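## Task

Scene 1: find the tote somewhere in the room and place the cardboard box inside it so that no part sticks out past the tote's rim. The robot must not tip over or finish leaning. The box has to stay in the tote by itself; if the robot is still holding it in place at the end, the goal is not met.

## Robot and tools

Robot: a Hello Robot Stretch 4 in a physics simulation. It has an omni-wheel base, a lift that slides up a mast, one arm that telescopes forward, a three-joint wrist (yaw, pitch, roll) and a two-finger gripper. It stands about 1.6 m tall, and the base rim lies within 0.23 m of the base origin. Cameras: head_camera, head_left_camera, head_right_camera and wrist_camera. A loose object may sometimes get a brief shove from outside.

Frames: the base frame sits on the floor below the base centre, with x forward, y left and z up. hand_pose is reported in this frame: it is a point between the open fingertips, and its axes line up with the base frame when all wrist joints are 0. The printed value can be somewhat off. The odometry frame is where the base frame was when the scene began. base_odometry comes from wheel rotation only, so slip is counted as travel. Heading runs -3.142 to 3.142, positive to the left.

execute_actions: argument "actions" is a list holding one action or none (an empty list only returns state and images). "cameras" picks which images come back: a list of names, [] for none, or null, omitted or ["all"] for every camera. An action may contain:
- "base": exactly one relative move, measured from where the base last reported itself. translate_m drives straight, metres, forward positive, -2 to 2. strafe_m slides sideways, metres, left positive, -2 to 2. rotate_rad turns in place, radians, counter-clockwise seen from above positive, -3.2 to 3.2.
- "joints": absolute targets, keyed by joint name, any subset. lift_m 0 to 1.2 m; arm_m (extension) 0 to 0.55 m; wrist_yaw_rad -1.134 to 4.276 (0 points forward, positive swings left, 3.14 is folded back, above 3.4 the arm may block it); wrist_pitch_rad -1.117 to 4.259 (0 level, 1.57 points down); wrist_roll_rad -1.117 to 4.259 (0 keeps the fingers level, positive turns clockwise viewed from behind); gripper_m -0.038 to 0.141 m fingertip gap (negative means the fingers squeeze each other). Tolerances for "done": lift and arm ±0.004, yaw and roll ±0.02, pitch ±0.05, gripper ±0.004. A joint target out of range is clipped and the result reports it; any other bad value or an unknown key rejects the whole call.
- "pace": "slow", "default", "fast" or "max" (base up to 0.1/0.3/0.4/0.6 m/s and 1/2/3/4 rad/s). With the lift above 0.2 these are reduced, down to 0.3 m/s and 1 rad/s at lift 1.2.
- "contact_limits": {"arm_m": 0 to 0.75}, how hard the arm may push before it halts; default 0.5.
- or, alone, {"end_of_arm": "enable_torque"}, which revives wrist or gripper motors that shut off.
Base and joint motions in one action start together. A single action runs at most 15 s. Example: {"base": {"translate_m": 0.3}, "joints": {"gripper_m": 0.05}, "pace": "fast"}. Anything left out of an action may still be driving toward an earlier target without showing it in the status.

wait: {"seconds": 0 to 10}; commands nothing and returns state and images.
zoom_image: {"camera": name, "region": [x0, y0, x1, y1]} in pixels from the top-left of that camera's latest full image, at most 504 by 504.
finished_scene: {"scene": 1 or 2}; ends that scene for good and tells whether the goal was met, then gives the next task. Replying with no tool call ends every remaining scene.

A useful start: unfold the wrist by sending lift_m 0.4 together with wrist_yaw_rad 0. Then locate the object and tote, drive close, set the lift height, open the gripper wider than the object, extend the arm, close to a gripper_m below the object's width, lift, carry with the arm mostly retracted, place well inside the tote, open, and back away so the object rests on its own.

Result lines: lidar_m lists 12 distances in metres from the base origin, 30-degree sectors, first straight ahead then counter-clockwise (4th left, 7th behind, 10th right); "-" means nothing seen or closer than 0.25 m. It senses from about 0.15 m up to robot height, so table tops appear, and it can miss glass, clear plastic, thin legs and things behind. wrist_depth_mm is a 7 by 7 grid from top-left of median depths, 100 to 2000 mm, "-" if unknown; the robot's own parts show up. turned_by_wheels versus turned_by_imu: a gap above about 0.1 rad suggests a bump or slip, and heading then carries roughly that error. base_tilt gives forward and right lean in degrees, with a fixed bias up to about 1.5. motor_effort gives percent of maximum, positive toward higher joint values, peak in brackets; readings are noisy and biased. A firm grip usually changes the gripper_m effort; the gripper reading and "done" alone do not prove a hold. A load in a level gripper shifts wrist_pitch effort away from 0. Wheel effort positive means pushing the base to turn right.

Statuses: "done"; "off_target" (stopped short, may still push); "contact_stop_at_<key>" (blocked; that part may go slack, a slack lift can sag and slack wheels can roll); "limit_stop_at_<name>", including limit_stop_at_tilt (leaning over 6 degrees, lift, arm and wheels go slack and ignore commands) and limit_stop_at_own_body (about to hit itself, likely with pitch below -0.2 and roll below -0.4 or above 4); "time_out"; "torque_fault" (a wrist or gripper motor went limp; send enable_torque). After these the old target is dropped. on_its_own reports things not commanded; its "held at" is the held target, not the position. Once a call reports a stop, later calls in the same reply are skipped.

Avoid: driving or turning with over 1 kg held and arm_m above 0.2, especially at fast paces; steady pushes or pulls with a high gripper or high contact limit; pressing the gripper into things with base or arm moves; dropping, slamming or striking objects; leaving fingertips jammed on a surface (raise the lift). Squeezing harder pulls the object toward the wrist, opening pushes it back.

Each tool is called after "Request:" as name(argument=value, ...), one argument or row to a line, values as JSON.

## Session

Request:
execute_actions(
  actions=[],
)

Scene clock: 0.00 s.
base_odometry: x=+0.000 y=+0.000 heading=+0.000 (m, m, rad; odometry frame)
turned_by_wheels: +0.000 (rad since the last result)
turned_by_imu: +0.000 (rad since the last result)
base_tilt: forward=+0.6 right=+1.2 (deg)
lidar_m: 1.40 1.08 0.67 0.60 0.60 0.74 1.52 1.50 1.00 0.90 0.91 1.60
base_status: not commanded
joint_positions: lift_m=+0.153 arm_m=+0.002 wrist_yaw_rad=+3.207 wrist_pitch_rad=+0.011 wrist_roll_rad=+0.005 gripper_m=+0.057
joint_status: not commanded
motor_effort: lift_m=+20 arm_m=-1 wrist_yaw_rad=+1 wrist_pitch_rad=-5 wrist_roll_rad=+0 gripper_m=-4 wheel_0=+0 wheel_1=+0 wheel_2=-1 (%)
hand_pose: x=-0.1205 y=+0.0684 z=+0.3281 quat_wxyz=(-0.033, -0.005, +0.002, +0.999) (m; base frame)
wrist_depth_mm: - 137 253 1708 1708 1756 634 / - 109 137 1618 1708 1808 634 / - 111 138 1661 1618 1756 661 / - 127 163 1661 1661 1756 676 / 188 1537 1537 1618 1576 1618 683 / 202 1336 204 1025 878 904 707 / 200 831 798 - - 683 668
pictures: head_camera, head_left_camera, head_right_camera, wrist_camera
Images, in order (width x height): head_camera 420x560, head_left_camera 420x672, head_right_camera 420x672, wrist_camera 616x392.

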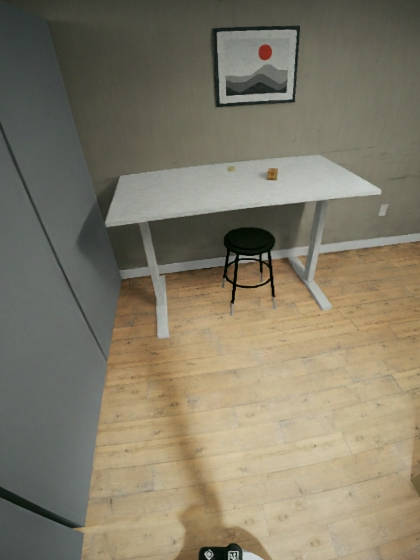

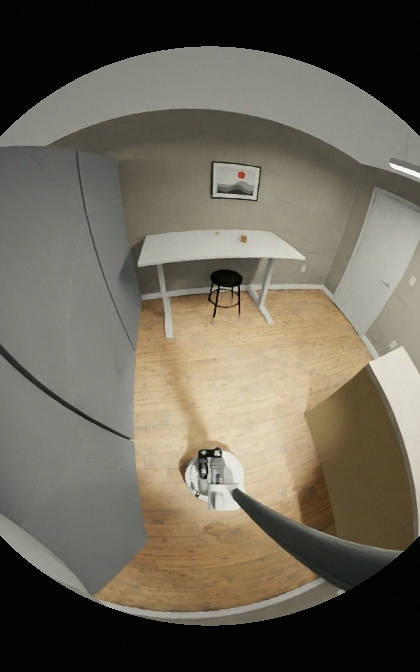

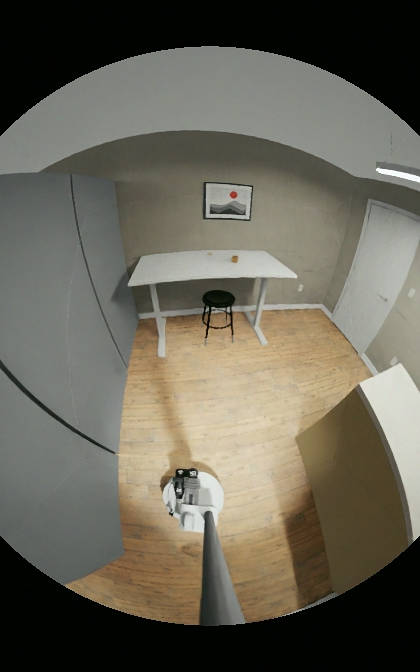

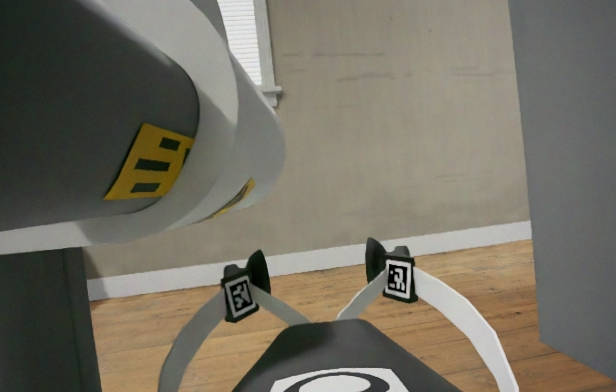

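Request:
zoom_image(
  camera="head_camera",
  region=[190, 140, 330, 220],
)

Request:
zoom_image(
  camera="head_left_camera",
  region=[200, 150, 420, 600],
)

Region (190, 140, 330, 220) of head_camera's 420x560 image, scaled by 3.600, with more detail than that image has; it fills the top 288 rows of this view, and the rest is white.

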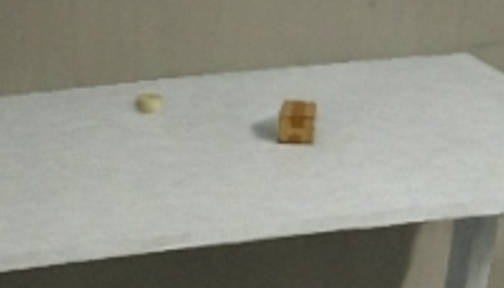

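Region (200, 150, 420, 600) of head_left_camera's 420x672 image, scaled by 1.120, with more detail than that image has; it fills the left 246 columns of this view, and the rest is white.

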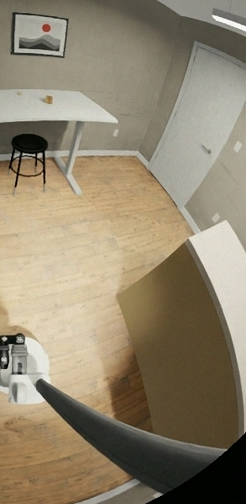

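Request:
execute_actions(
  actions=[
    {"base": {"rotate_rad": -1.6}, "joints": {"lift_m": 0.5, "wrist_yaw_rad": 0}, "pace": "fast"},
  ],
)

Scene clock: 2.67 s.
base_odometry: x=+0.000 y=+0.000 heading=-1.600 (m, m, rad; odometry frame)
turned_by_wheels: -1.600 (rad since the last result)
turned_by_imu: -1.573 (rad since the last result)
base_tilt: forward=+0.6 right=+1.3 (deg)
lidar_m: 0.89 0.89 1.63 1.39 1.14 0.70 0.58 0.59 0.73 1.48 1.50 1.03
base_status: done
joint_positions: lift_m=+0.500 arm_m=+0.002 wrist_yaw_rad=+0.001 wrist_pitch_rad=+0.011 wrist_roll_rad=+0.005 gripper_m=+0.057
joint_status: all done
motor_effort: lift_m=+22(25) arm_m=-1(1) wrist_yaw_rad=-1(7) wrist_pitch_rad=-6(6) wrist_roll_rad=+0(0) gripper_m=-2(3) wheel_0=+1(8) wheel_1=+0(10) wheel_2=+0(9) (%)
hand_pose: x=+0.4616 y=-0.0873 z=+0.6750 quat_wxyz=(+1.000, +0.003, +0.005, +0.000) (m; base frame)
wrist_depth_mm: - - - - - 1921 1397 / - - - - - 1756 891 / 627 661 691 732 778 831 878 / 634 668 707 723 788 842 891 / 634 654 691 732 768 831 878 / 627 654 204 732 768 831 904 / 627 661 691 - - 831 891
pictures: head_camera, head_left_camera, head_right_camera, wrist_camera
Images, in order (width x height): head_camera 420x560, head_left_camera 420x672, head_right_camera 420x672, wrist_camera 616x392.

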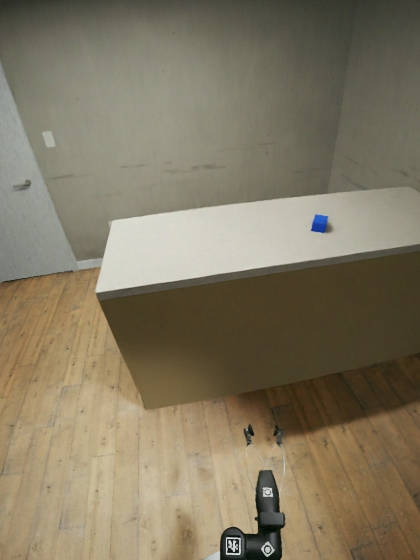

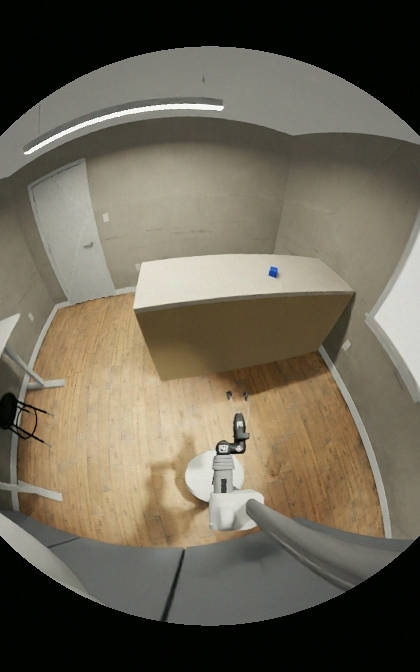

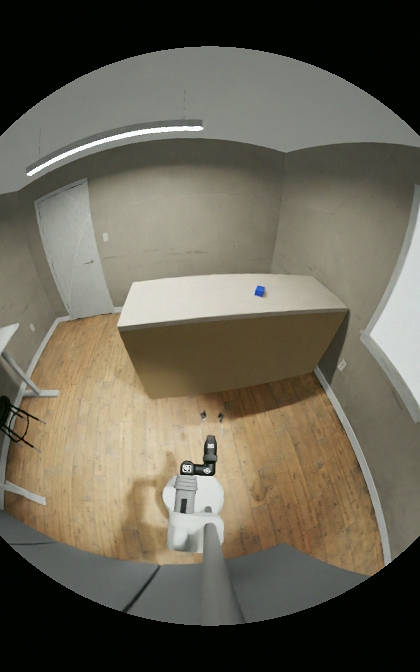

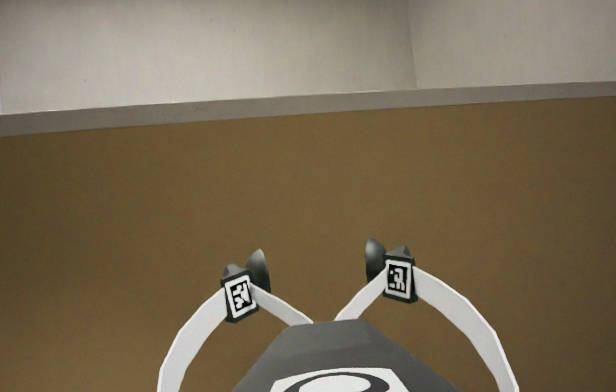

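Request:
execute_actions(
  actions=[
    {"base": {"rotate_rad": 1.46}, "joints": {"lift_m": 0.8, "gripper_m": 0.12, "wrist_pitch_rad": 0.3}, "pace": "fast"},
  ],
)

Scene clock: 6.33 s.
base_odometry: x=+0.000 y=+0.000 heading=-0.140 (m, m, rad; odometry frame)
turned_by_wheels: +1.460 (rad since the last result)
turned_by_imu: +1.433 (rad since the last result)
base_tilt: forward=+0.6 right=+1.2 (deg)
lidar_m: 1.41 1.38 0.72 0.58 0.56 0.67 1.48 1.51 1.11 0.92 0.90 1.78
base_status: done
joint_positions: lift_m=+0.800 arm_m=+0.002 wrist_yaw_rad=+0.000 wrist_pitch_rad=+0.302 wrist_roll_rad=+0.005 gripper_m=+0.120
joint_status: all done
motor_effort: lift_m=+23(27) arm_m=-1(1) wrist_yaw_rad=+0(0) wrist_pitch_rad=-3(4) wrist_roll_rad=+0(0) gripper_m=-1(4) wheel_0=-1(9) wheel_1=+0(8) wheel_2=+0(10) (%)
hand_pose: x=+0.4485 y=-0.0873 z=+0.8922 quat_wxyz=(+0.989, +0.002, +0.150, +0.000) (m; base frame)
wrist_depth_mm: 1576 1661 1863 - - - - / 1708 1756 1863 - - - - / 1576 1756 1863 - - - - / 1756 1921 - - - - - / 1808 1921 - - 1983 1863 1808 / 1756 1661 1537 1618 1499 1397 1464 / 1430 1397 1397 - - 1255 1229
pictures: head_camera, head_left_camera, head_right_camera, wrist_camera
Images, in order (width x height): head_camera 420x560, head_left_camera 420x672, head_right_camera 420x672, wrist_camera 616x392.

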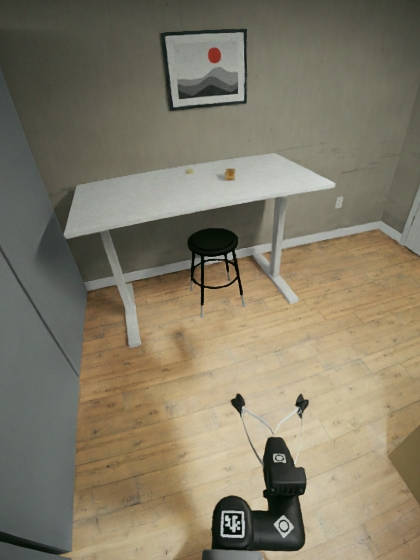

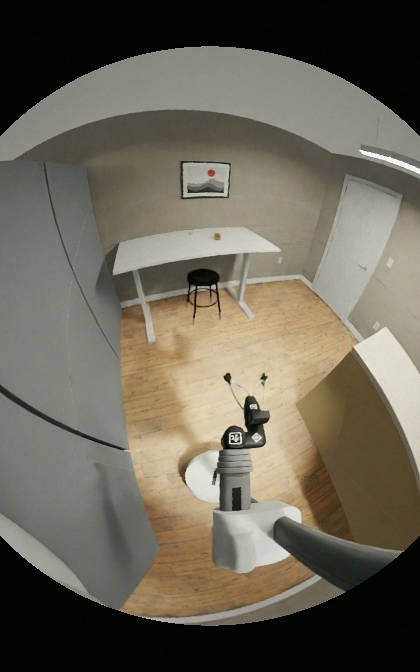

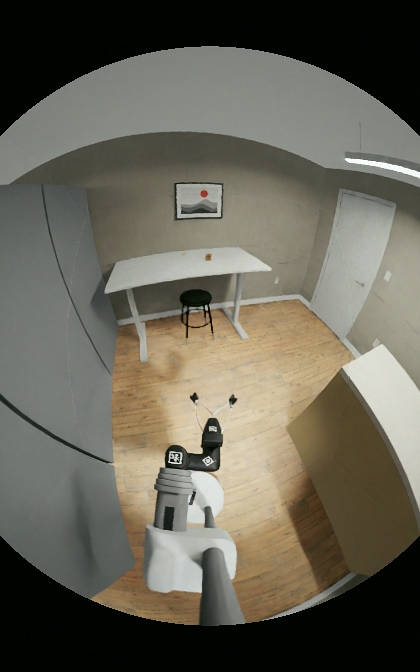

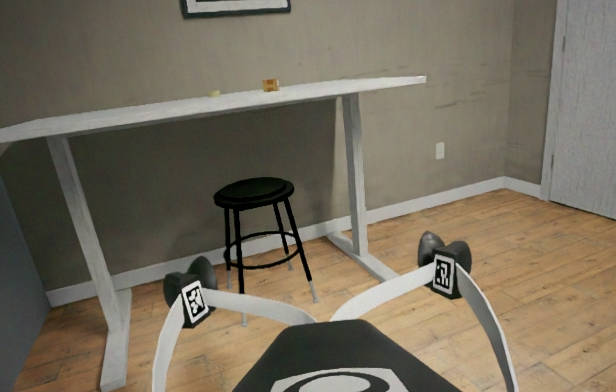

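Request:
execute_actions(
  actions=[
    {"base": {"translate_m": 0.85}, "joints": {"lift_m": 1.0}, "pace": "fast"},
  ],
)

Scene clock: 10.50 s.
base_odometry: x=+0.842 y=-0.119 heading=-0.140 (m, m, rad; odometry frame)
turned_by_wheels: +0.000 (rad since the last result)
turned_by_imu: -0.006 (rad since the last result)
base_tilt: forward=+0.7 right=+1.3 (deg)
lidar_m: 0.62 0.59 0.69 0.87 0.88 1.01 1.60 1.51 0.82 0.87 2.19 0.76
base_status: done
joint_positions: lift_m=+1.000 arm_m=+0.002 wrist_yaw_rad=+0.000 wrist_pitch_rad=+0.302 wrist_roll_rad=+0.005 gripper_m=+0.120
joint_status: all done
motor_effort: lift_m=+22(25) arm_m=-1(1) wrist_yaw_rad=+1(0) wrist_pitch_rad=-5(4) wrist_roll_rad=+0(0) gripper_m=-1(1) wheel_0=+0(6) wheel_1=+0(6) wheel_2=+1(12) (%)
hand_pose: x=+0.4485 y=-0.0874 z=+1.0922 quat_wxyz=(+0.989, +0.002, +0.150, +0.000) (m; base frame)
wrist_depth_mm: 976 1008 1078 1205 1281 1430 1576 / 1008 1060 1160 1229 1397 1537 1756 / 1025 1098 1182 1255 1366 1618 1756 / 1025 960 831 778 759 715 1863 / 668 634 597 564 580 1756 - / 484 462 473 512 1118 1661 1756 / 418 1255 904 - - 1499 1464
pictures: head_camera, head_left_camera, head_right_camera, wrist_camera
Images, in order (width x height): head_camera 420x560, head_left_camera 420x672, head_right_camera 420x672, wrist_camera 616x392.

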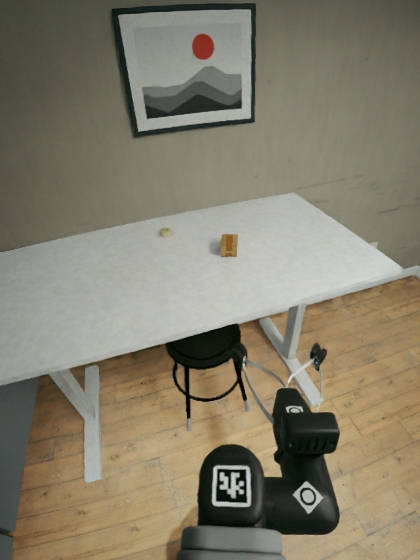

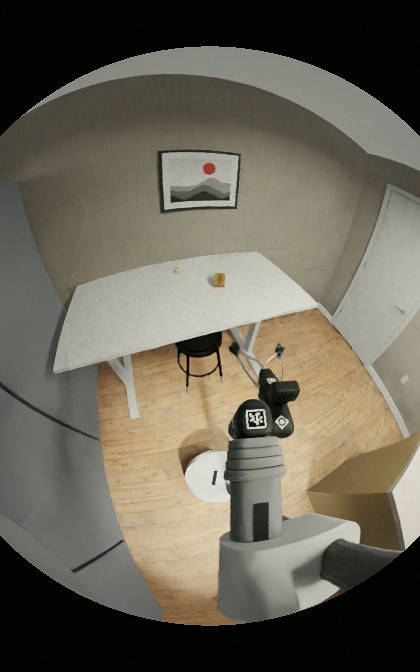

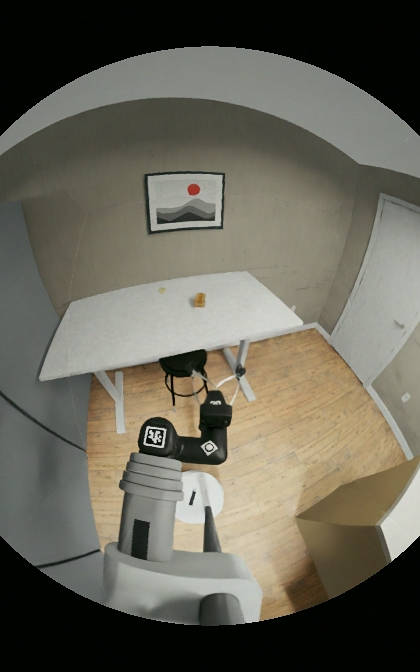

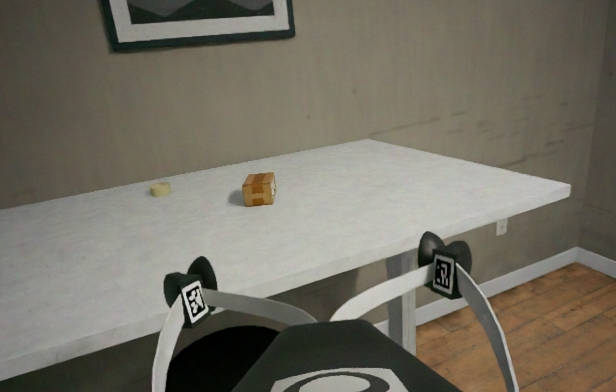

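Request:
zoom_image(
  camera="wrist_camera",
  region=[200, 140, 340, 240],
)

Request:
zoom_image(
  camera="head_camera",
  region=[180, 210, 280, 290],
)

Request:
zoom_image(
  camera="head_right_camera",
  region=[270, 300, 420, 600],
)

Region (200, 140, 340, 240) of wrist_camera's 616x392 image, scaled by 3.600; it fills the top 360 rows of this view, and the rest is white.

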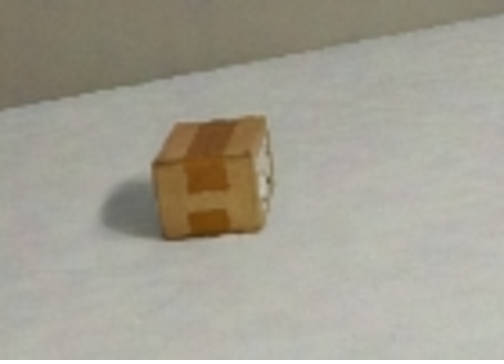

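Region (180, 210, 280, 290) of head_camera's 420x560 image, scaled by 5.040, with more detail than that image has; it fills the top 403 rows of this view, and the rest is white.

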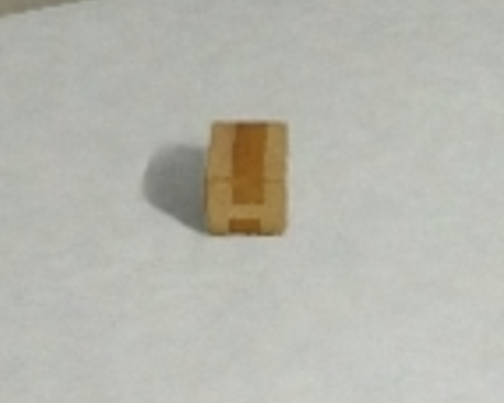

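Region (270, 300, 420, 600) of head_right_camera's 420x672 image, scaled by 1.680, with more detail than that image has.

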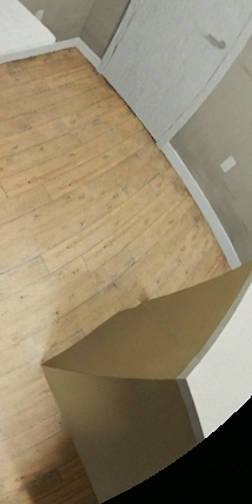

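Request:
execute_actions(
  actions=[
    {"base": {"strafe_m": 0.1}, "joints": {"arm_m": 0.2, "lift_m": 0.93}, "pace": "fast"},
  ],
  cameras=[],
)

Request:
execute_actions(
  actions=[
    {"base": {"translate_m": 0.18}, "joints": {"lift_m": 0.9}, "pace": "fast"},
  ],
  cameras=["head_camera", "wrist_camera"],
)

Scene clock: 13.20 s.
base_odometry: x=+0.856 y=-0.020 heading=-0.140 (m, m, rad; odometry frame)
turned_by_wheels: +0.000 (rad since the last result)
turned_by_imu: -0.001 (rad since the last result)
base_tilt: forward=+0.7 right=+1.2 (deg)
lidar_m: 0.58 0.56 0.65 0.78 0.76 0.89 1.42 1.69 0.89 0.93 2.29 0.72
base_status: done
joint_positions: lift_m=+0.930 arm_m=+0.199 wrist_yaw_rad=+0.000 wrist_pitch_rad=+0.302 wrist_roll_rad=+0.005 gripper_m=+0.120
joint_status: all done
motor_effort: lift_m=+17(22) arm_m=+5(8) wrist_yaw_rad=+0(3) wrist_pitch_rad=-8(7) wrist_roll_rad=+0(1) gripper_m=-1(1) wheel_0=-1(6) wheel_1=+0(10) wheel_2=+0(1) (%)
hand_pose: x=+0.6455 y=-0.0873 z=+1.0226 quat_wxyz=(+0.989, +0.002, +0.150, +0.000) (m; base frame)
wrist_depth_mm: 798 854 931 976 1078 1182 1308 / 820 878 946 1042 1118 1255 1397 / 842 917 976 1025 946 842 1430 / 759 707 647 569 549 504 488 / 484 455 430 407 375 364 397 / 351 336 291 303 300 917 1661 / 279 259 263 - - 1008 1366
pictures: none
No camera images: the call's "cameras" was empty. Leave "cameras" out to get every camera's image.

Scene clock: 15.00 s.
base_odometry: x=+1.034 y=-0.045 heading=-0.140 (m, m, rad; odometry frame)
turned_by_wheels: +0.000 (rad since the last result)
turned_by_imu: -0.002 (rad since the last result)
base_tilt: forward=+0.7 right=+1.2 (deg)
lidar_m: 0.40 0.39 0.46 0.71 0.79 0.94 1.54 1.62 0.98 1.24 2.24 0.53
base_status: done
joint_positions: lift_m=+0.900 arm_m=+0.199 wrist_yaw_rad=+0.000 wrist_pitch_rad=+0.302 wrist_roll_rad=+0.005 gripper_m=+0.120
joint_status: all done
motor_effort: lift_m=+17(16) arm_m=+5(5) wrist_yaw_rad=+1(1) wrist_pitch_rad=-3(3) wrist_roll_rad=+0(0) gripper_m=+0(1) wheel_0=-1(7) wheel_1=+1(6) wheel_2=+0(11) (%)
hand_pose: x=+0.6455 y=-0.0874 z=+0.9926 quat_wxyz=(+0.989, +0.002, +0.150, +0.000) (m; base frame)
wrist_depth_mm: 661 707 768 820 904 1008 1098 / 683 732 788 854 946 1060 1182 / 715 750 798 866 788 707 661 / 654 569 549 394 466 433 404 / 410 387 364 342 317 306 298 / 296 283 246 255 238 226 234 / 234 220 221 - - 198 194
pictures: head_camera, wrist_camera
Images, in order (width x height): head_camera 420x560, wrist_camera 616x392.

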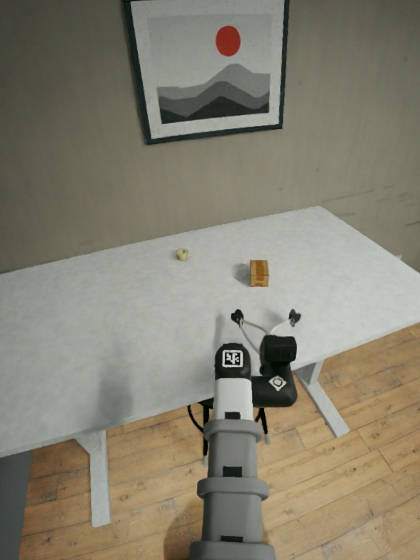

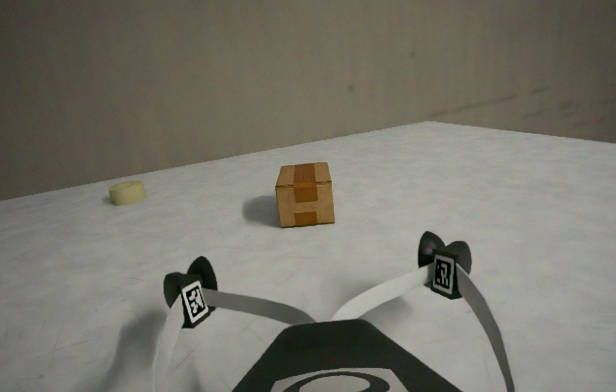

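Request:
execute_actions(
  actions=[
    {"joints": {"arm_m": 0.36, "lift_m": 0.862}, "pace": "fast"},
  ],
  cameras=["head_camera", "wrist_camera"],
)

Scene clock: 16.77 s.
base_odometry: x=+1.034 y=-0.045 heading=-0.140 (m, m, rad; odometry frame)
turned_by_wheels: +0.000 (rad since the last result)
turned_by_imu: -0.001 (rad since the last result)
base_tilt: forward=+0.7 right=+1.2 (deg)
lidar_m: 0.41 0.41 0.46 0.75 0.84 0.93 1.54 1.61 0.99 1.24 2.22 0.54
base_status: not commanded
joint_positions: lift_m=+0.863 arm_m=+0.359 wrist_yaw_rad=-0.003 wrist_pitch_rad=+0.285 wrist_roll_rad=+0.005 gripper_m=+0.120
joint_status: all done
on_its_own: wrist_pitch_rad is at rest, and its effort (+47) is outside its rest range (-23 to +23)
motor_effort: lift_m=+9(17) arm_m=+8(9) wrist_yaw_rad=+11(11) wrist_pitch_rad=+47(45) wrist_roll_rad=+0(0) gripper_m=-3(1) wheel_0=-1(1) wheel_1=+1(1) wheel_2=-1(2) (%)
hand_pose: x=+0.8062 y=-0.0883 z=+0.9599 quat_wxyz=(+0.990, +0.003, +0.142, -0.002) (m; base frame)
wrist_depth_mm: 544 580 621 676 741 831 917 / 559 597 647 715 788 866 960 / 580 621 661 723 759 654 788 / 574 530 484 276 407 379 357 / 353 332 310 230 276 245 254 / 251 238 207 219 199 195 198 / 196 183 185 - - 165 160
pictures: head_camera, wrist_camera
Images, in order (width x height): head_camera 420x560, wrist_camera 616x392.

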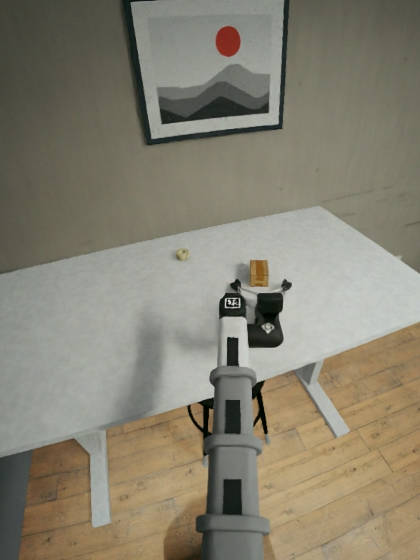

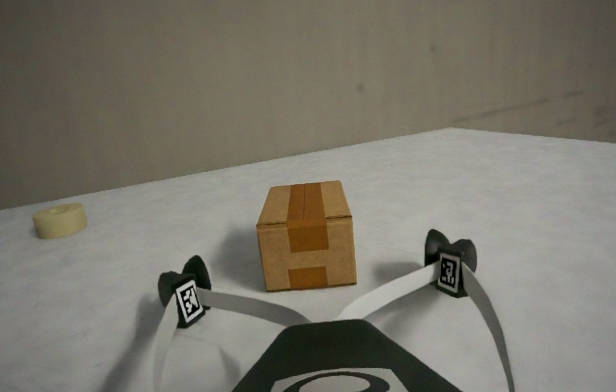

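Request:
execute_actions(
  actions=[
    {"joints": {"lift_m": 0.884, "arm_m": 0.43}},
  ],
  cameras=["head_camera", "wrist_camera"],
)

Scene clock: 18.03 s.
base_odometry: x=+1.034 y=-0.045 heading=-0.140 (m, m, rad; odometry frame)
turned_by_wheels: +0.000 (rad since the last result)
turned_by_imu: -0.001 (rad since the last result)
base_tilt: forward=+0.7 right=+1.3 (deg)
lidar_m: 0.40 0.39 0.47 0.74 0.83 0.94 1.52 1.58 0.97 1.22 2.22 0.53
base_status: not commanded
joint_positions: lift_m=+0.884 arm_m=+0.429 wrist_yaw_rad=+0.000 wrist_pitch_rad=+0.302 wrist_roll_rad=+0.005 gripper_m=+0.120
joint_status: all done
motor_effort: lift_m=+23(25) arm_m=+5(8) wrist_yaw_rad=+1(10) wrist_pitch_rad=-7(44) wrist_roll_rad=+0(0) gripper_m=-2(0) wheel_0=-1(1) wheel_1=+1(1) wheel_2=-2(2) (%)
hand_pose: x=+0.8754 y=-0.0875 z=+0.9762 quat_wxyz=(+0.989, +0.002, +0.150, +0.000) (m; base frame)
wrist_depth_mm: 488 525 569 615 676 741 809 / 504 539 585 640 715 788 891 / 521 564 609 661 707 634 732 / 535 535 488 449 418 384 364 / 342 345 325 201 262 273 267 / 265 253 199 173 204 202 210 / 210 196 198 - - 177 173
pictures: head_camera, wrist_camera
Images, in order (width x height): head_camera 420x560, wrist_camera 616x392.

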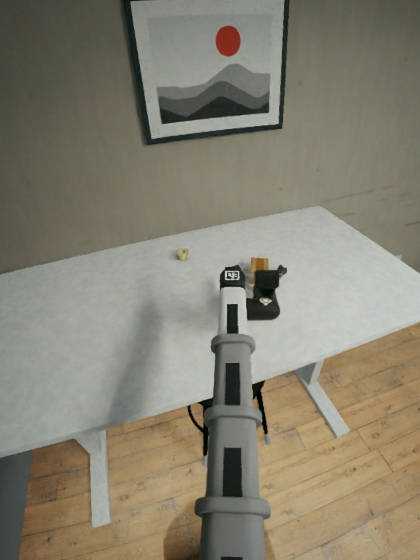

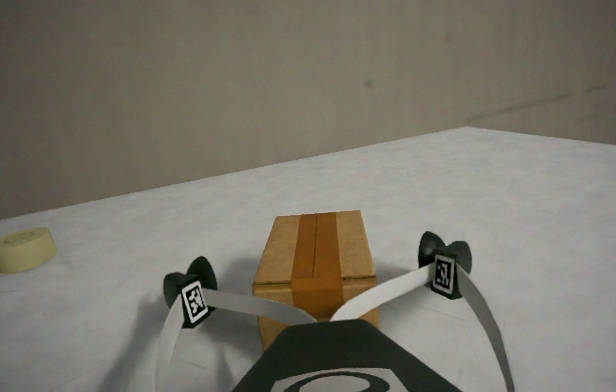

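Request:
execute_actions(
  actions=[
    {"joints": {"lift_m": 0.877, "gripper_m": 0.025}},
  ],
  cameras=["wrist_camera"],
)

Scene clock: 20.03 s.
base_odometry: x=+1.034 y=-0.045 heading=-0.140 (m, m, rad; odometry frame)
turned_by_wheels: +0.000 (rad since the last result)
turned_by_imu: -0.001 (rad since the last result)
base_tilt: forward=+0.7 right=+1.2 (deg)
lidar_m: 0.42 0.41 0.45 0.76 0.83 0.93 1.52 1.58 0.97 1.23 2.22 0.52
base_status: not commanded
joint_positions: lift_m=+0.877 arm_m=+0.429 wrist_yaw_rad=+0.000 wrist_pitch_rad=+0.303 wrist_roll_rad=+0.005 gripper_m=+0.025
joint_status: all done
motor_effort: lift_m=+17(22) arm_m=+5(5) wrist_yaw_rad=+2(1) wrist_pitch_rad=-7(7) wrist_roll_rad=+0(0) gripper_m=-18(16) wheel_0=-1(1) wheel_1=+1(1) wheel_2=-2(2) (%)
hand_pose: x=+0.8754 y=-0.0875 z=+0.9695 quat_wxyz=(+0.989, +0.002, +0.151, +0.000) (m; base frame)
wrist_depth_mm: 492 525 559 615 676 732 831 / 504 549 585 634 699 778 878 / 517 564 603 654 676 597 554 / 530 504 455 424 389 366 345 / 330 329 306 182 217 263 252 / 253 242 185 171 189 190 200 / 199 186 186 - - 165 164
pictures: wrist_camera
Images, in order (width x height): wrist_camera 616x392.

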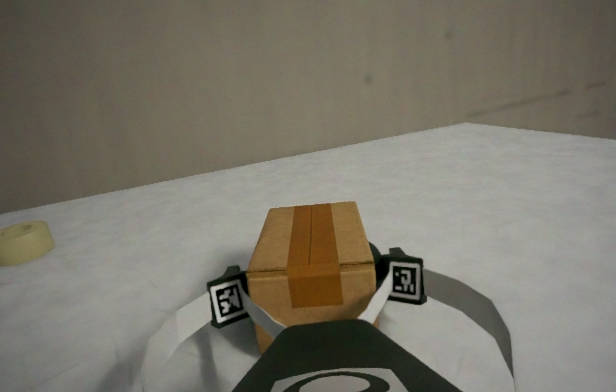

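Request:
execute_actions(
  actions=[
    {"joints": {"lift_m": 0.92}, "pace": "fast"},
  ],
  cameras=["wrist_camera"],
)

Request:
execute_actions(
  actions=[
    {"base": {"translate_m": -0.2}, "joints": {"arm_m": 0.0, "lift_m": 0.95}},
  ],
)

Scene clock: 20.97 s.
base_odometry: x=+1.034 y=-0.045 heading=-0.140 (m, m, rad; odometry frame)
turned_by_wheels: +0.000 (rad since the last result)
turned_by_imu: +0.000 (rad since the last result)
base_tilt: forward=+0.8 right=+1.2 (deg)
lidar_m: 0.40 0.40 0.43 0.74 0.81 0.91 1.56 1.57 1.00 1.27 2.23 0.53
base_status: not commanded
joint_positions: lift_m=+0.920 arm_m=+0.429 wrist_yaw_rad=+0.000 wrist_pitch_rad=+0.303 wrist_roll_rad=+0.005 gripper_m=+0.025
joint_status: all done
motor_effort: lift_m=+23(24) arm_m=+5(5) wrist_yaw_rad=+2(2) wrist_pitch_rad=-9(8) wrist_roll_rad=-1(0) gripper_m=-20(17) wheel_0=-1(1) wheel_1=+1(1) wheel_2=-2(2) (%)
hand_pose: x=+0.8753 y=-0.0875 z=+1.0119 quat_wxyz=(+0.989, +0.002, +0.151, +0.000) (m; base frame)
wrist_depth_mm: 492 530 564 615 676 750 831 / 504 539 580 647 699 788 878 / 521 564 609 668 723 798 904 / 544 574 603 549 512 480 449 / 455 430 402 181 216 343 332 / 330 319 185 170 189 249 260 / 262 244 244 - - 216 215
pictures: wrist_camera
Images, in order (width x height): wrist_camera 616x392.

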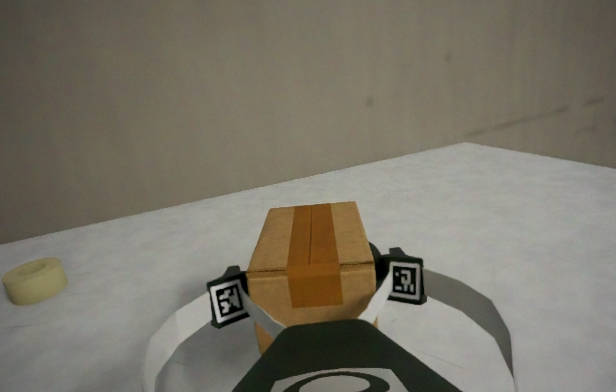

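Scene clock: 23.33 s.
base_odometry: x=+0.836 y=-0.017 heading=-0.140 (m, m, rad; odometry frame)
turned_by_wheels: +0.000 (rad since the last result)
turned_by_imu: +0.000 (rad since the last result)
base_tilt: forward=+0.6 right=+1.2 (deg)
lidar_m: 0.60 0.59 0.64 0.75 0.76 0.88 1.41 1.70 0.91 0.92 2.29 0.77
base_status: done
joint_positions: lift_m=+0.950 arm_m=+0.003 wrist_yaw_rad=+0.000 wrist_pitch_rad=+0.303 wrist_roll_rad=+0.005 gripper_m=+0.025
joint_status: all done
joint sent to its limit — the command would take arm_m past its lower limit, so that joint was sent only as far as its limit.
motor_effort: lift_m=+23(25) arm_m=-5(5) wrist_yaw_rad=+3(0) wrist_pitch_rad=-8(9) wrist_roll_rad=+0(1) gripper_m=-19(18) wheel_0=-1(8) wheel_1=-1(6) wheel_2=+0(10) (%)
hand_pose: x=+0.4490 y=-0.0875 z=+1.0418 quat_wxyz=(+0.989, +0.002, +0.151, +0.000) (m; base frame)
wrist_depth_mm: 960 991 1078 1205 1308 1430 1618 / 991 1060 1118 1255 1366 1464 1708 / 1008 1078 1160 1205 1042 917 1661 / 854 778 707 654 615 661 1921 / 535 500 473 182 216 1708 - / 394 424 185 171 189 1618 1661 / 1182 1229 842 - - 1397 1366
pictures: head_camera, head_left_camera, head_right_camera, wrist_camera
Images, in order (width x height): head_camera 420x560, head_left_camera 420x672, head_right_camera 420x672, wrist_camera 616x392.

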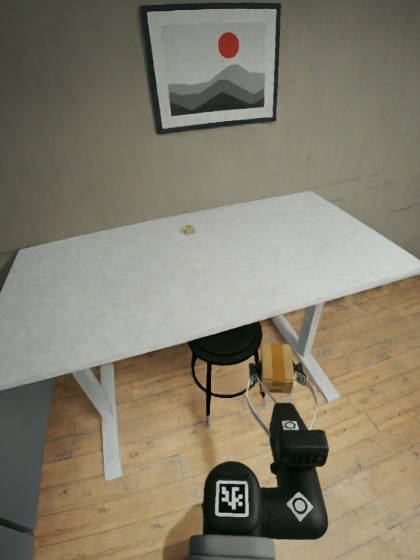

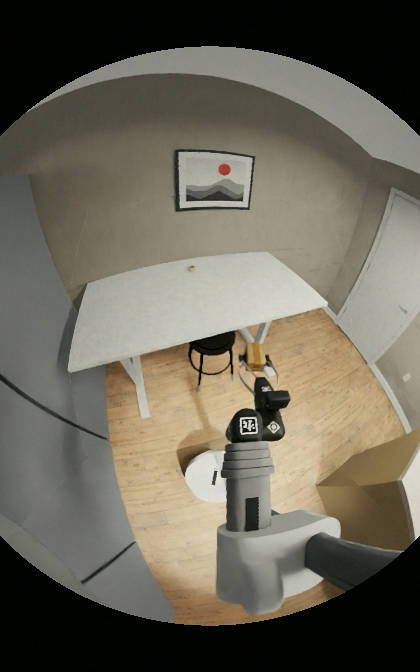

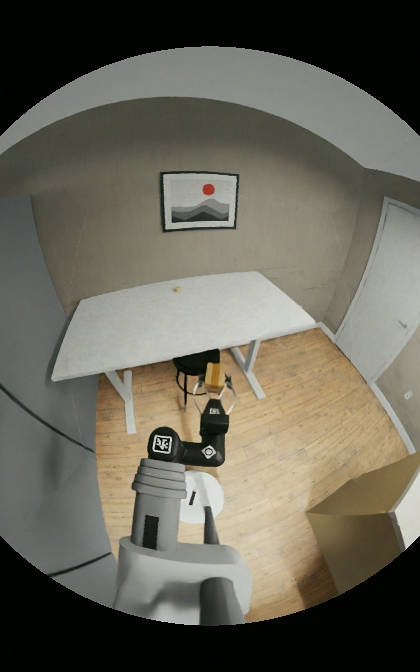

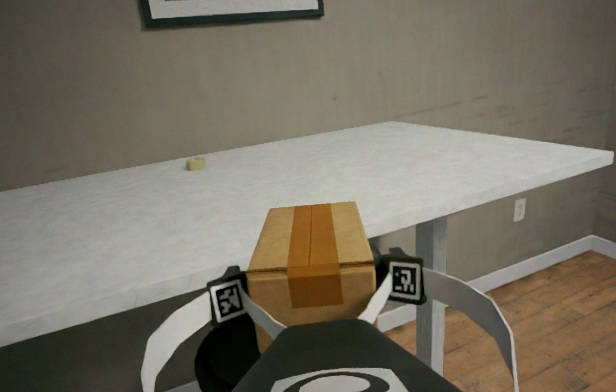

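Request:
execute_actions(
  actions=[
    {"base": {"rotate_rad": -1.24}, "joints": {"lift_m": 0.7}, "pace": "fast"},
  ],
  cameras=["head_camera", "head_right_camera"],
)

Scene clock: 25.77 s.
base_odometry: x=+0.836 y=-0.017 heading=-1.380 (m, m, rad; odometry frame)
turned_by_wheels: -1.240 (rad since the last result)
turned_by_imu: -1.219 (rad since the last result)
base_tilt: forward=+0.7 right=+1.2 (deg)
lidar_m: 2.26 0.89 0.61 0.58 0.59 0.78 0.75 0.78 1.10 2.30 1.05 0.89
base_status: done
joint_positions: lift_m=+0.700 arm_m=+0.003 wrist_yaw_rad=+0.000 wrist_pitch_rad=+0.303 wrist_roll_rad=+0.005 gripper_m=+0.025
joint_status: all done
motor_effort: lift_m=+17(20) arm_m=-5(5) wrist_yaw_rad=+1(0) wrist_pitch_rad=-10(11) wrist_roll_rad=+0(0) gripper_m=-18(21) wheel_0=+1(2) wheel_1=+1(7) wheel_2=+0(6) (%)
hand_pose: x=+0.4491 y=-0.0875 z=+0.7923 quat_wxyz=(+0.989, +0.002, +0.151, +0.000) (m; base frame)
wrist_depth_mm: 1808 1756 1808 1921 1921 1921 1983 / 1983 1983 - - - 778 554 / - - - - - 831 585 / - - - - - 854 591 / - - - 182 217 878 615 / 1661 1618 186 171 189 741 627 / 1308 1229 1229 - - 946 668
pictures: head_camera, head_right_camera
Images, in order (width x height): head_camera 420x560, head_right_camera 420x672.

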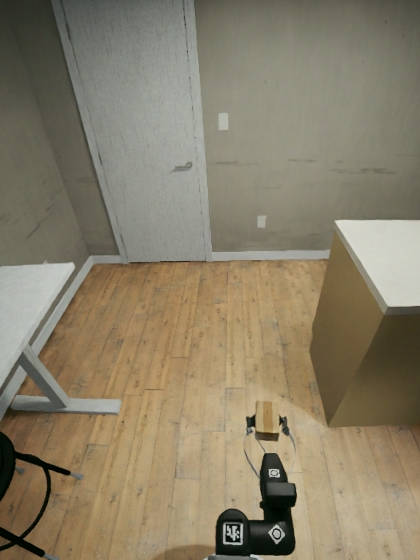

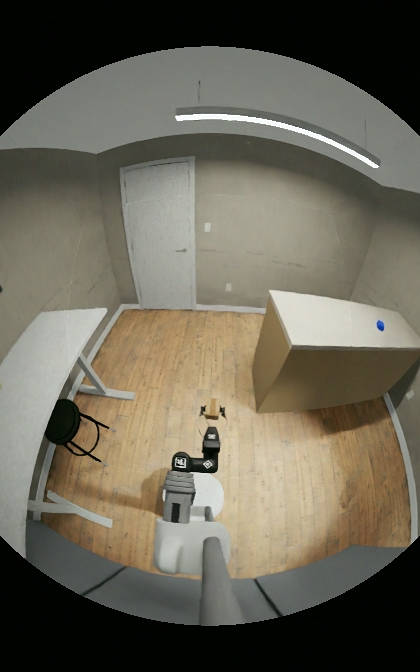

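Request:
execute_actions(
  actions=[
    {"base": {"translate_m": 1.55}, "joints": {"lift_m": 0.45}, "pace": "fast"},
  ],
)

Scene clock: 31.17 s.
base_odometry: x=+1.130 y=-1.538 heading=-1.380 (m, m, rad; odometry frame)
turned_by_wheels: +0.000 (rad since the last result)
turned_by_imu: -0.010 (rad since the last result)
base_tilt: forward=+0.7 right=+1.3 (deg)
lidar_m: 0.76 0.77 1.05 1.40 0.84 0.92 2.32 0.71 0.54 0.78 0.99 0.80
base_status: done
joint_positions: lift_m=+0.450 arm_m=+0.003 wrist_yaw_rad=+0.000 wrist_pitch_rad=+0.303 wrist_roll_rad=+0.005 gripper_m=+0.025
joint_status: all done
motor_effort: lift_m=+18(16) arm_m=-5(5) wrist_yaw_rad=+2(2) wrist_pitch_rad=-7(10) wrist_roll_rad=+0(1) gripper_m=-19(17) wheel_0=+0(5) wheel_1=+1(6) wheel_2=+1(11) (%)
hand_pose: x=+0.4490 y=-0.0875 z=+0.5423 quat_wxyz=(+0.989, +0.002, +0.151, +0.000) (m; base frame)
wrist_depth_mm: 466 496 500 500 508 517 521 / 484 517 525 530 535 539 549 / 508 539 544 549 554 569 574 / 535 559 564 569 585 597 609 / 564 580 597 182 216 634 640 / 597 603 186 171 189 647 668 / 634 634 668 - - 699 707
pictures: head_camera, head_left_camera, head_right_camera, wrist_camera
Images, in order (width x height): head_camera 420x560, head_left_camera 420x672, head_right_camera 420x672, wrist_camera 616x392.

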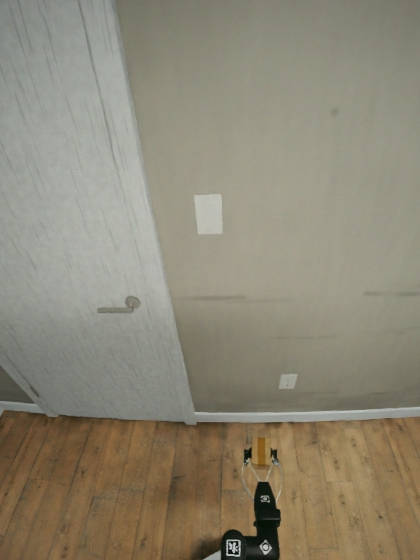

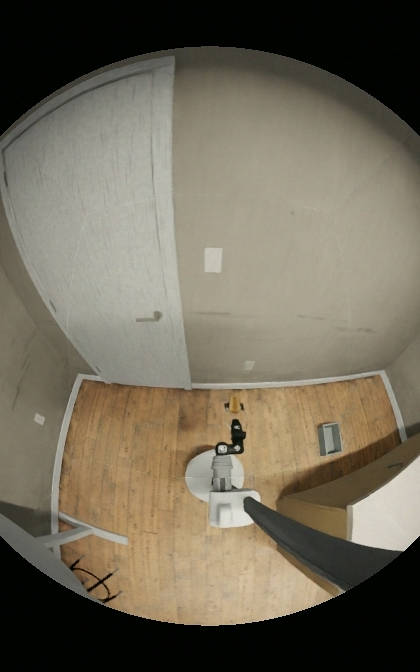

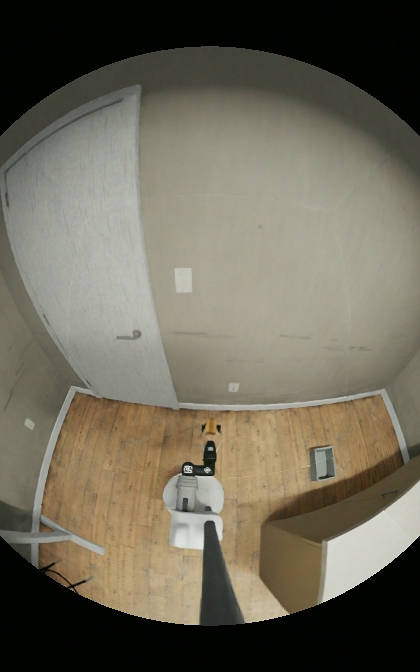

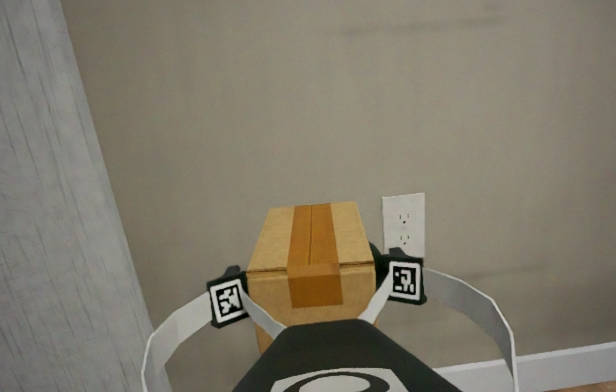

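Request:
zoom_image(
  camera="head_right_camera",
  region=[150, 380, 420, 580],
)

Region (150, 380, 420, 580) of head_right_camera's 420x672 image, scaled by 1.867, with more detail than that image has; it fills the top 373 rows of this view, and the rest is white.

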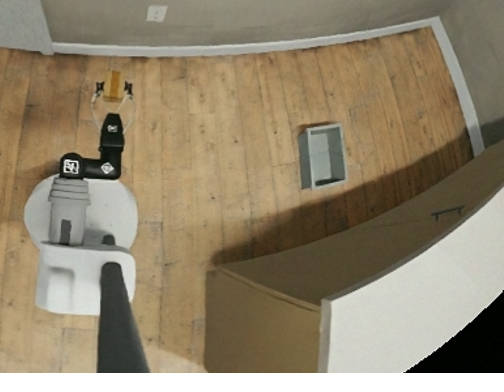

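Request:
execute_actions(
  actions=[
    {"base": {"rotate_rad": -1.38}, "joints": {"wrist_pitch_rad": 1.3}, "pace": "fast"},
  ],
)

Scene clock: 33.53 s.
base_odometry: x=+1.130 y=-1.539 heading=-2.760 (m, m, rad; odometry frame)
turned_by_wheels: -1.380 (rad since the last result)
turned_by_imu: -1.357 (rad since the last result)
base_tilt: forward=+0.7 right=+1.2 (deg)
lidar_m: 0.95 0.95 0.75 0.74 0.80 1.39 1.40 0.86 1.14 2.32 0.58 0.52
base_status: done
joint_positions: lift_m=+0.450 arm_m=+0.003 wrist_yaw_rad=+0.000 wrist_pitch_rad=+1.301 wrist_roll_rad=+0.005 gripper_m=+0.025
joint_status: all done
motor_effort: lift_m=+18(18) arm_m=-5(5) wrist_yaw_rad=+1(0) wrist_pitch_rad=+1(8) wrist_roll_rad=+0(0) gripper_m=-20(19) wheel_0=+1(9) wheel_1=-1(9) wheel_2=+0(9) (%)
hand_pose: x=+0.2507 y=-0.0874 z=+0.3503 quat_wxyz=(+0.796, +0.002, +0.605, -0.002) (m; base frame)
wrist_depth_mm: 699 691 676 683 676 427 338 / 668 661 668 640 640 462 413 / 634 634 627 621 621 603 549 / 603 609 603 591 591 591 585 / 585 591 580 182 216 574 574 / 564 564 186 171 189 554 549 / 549 544 343 - - 530 525
pictures: head_camera, head_left_camera, head_right_camera, wrist_camera
Images, in order (width x height): head_camera 420x560, head_left_camera 420x672, head_right_camera 420x672, wrist_camera 616x392.

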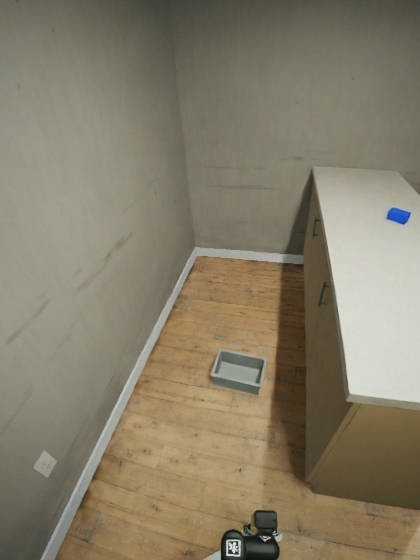

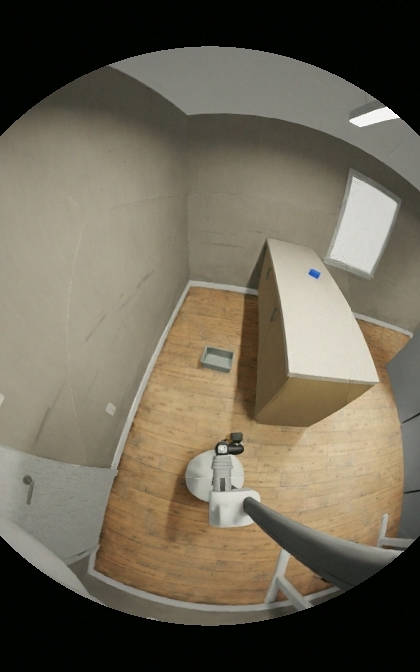

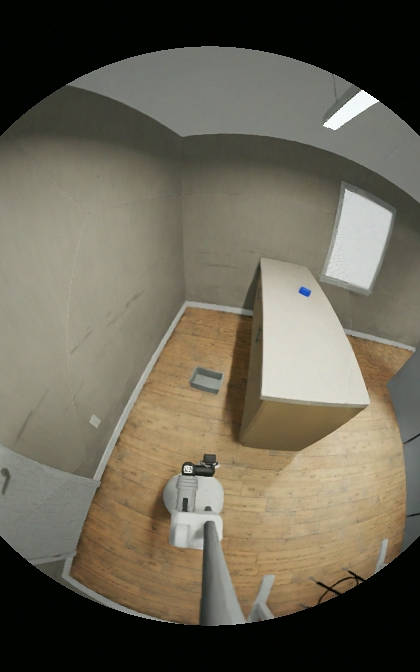

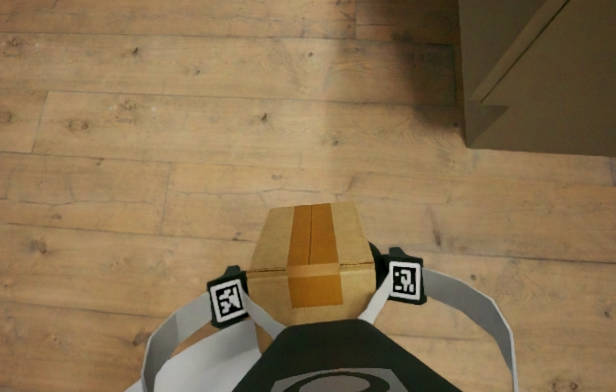

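Request:
zoom_image(
  camera="head_camera",
  region=[160, 320, 340, 560],
)

Region (160, 320, 340, 560) of head_camera's 420x560 image, scaled by 2.100, with more detail than that image has; it fills the left 378 columns of this view, and the rest is white.

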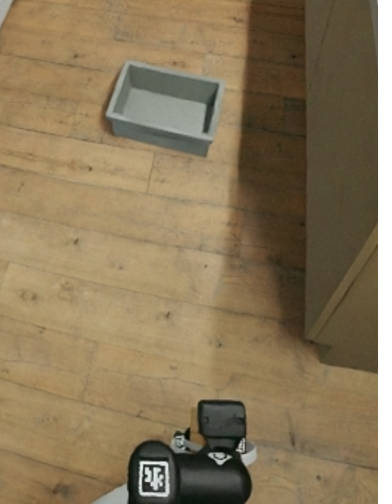

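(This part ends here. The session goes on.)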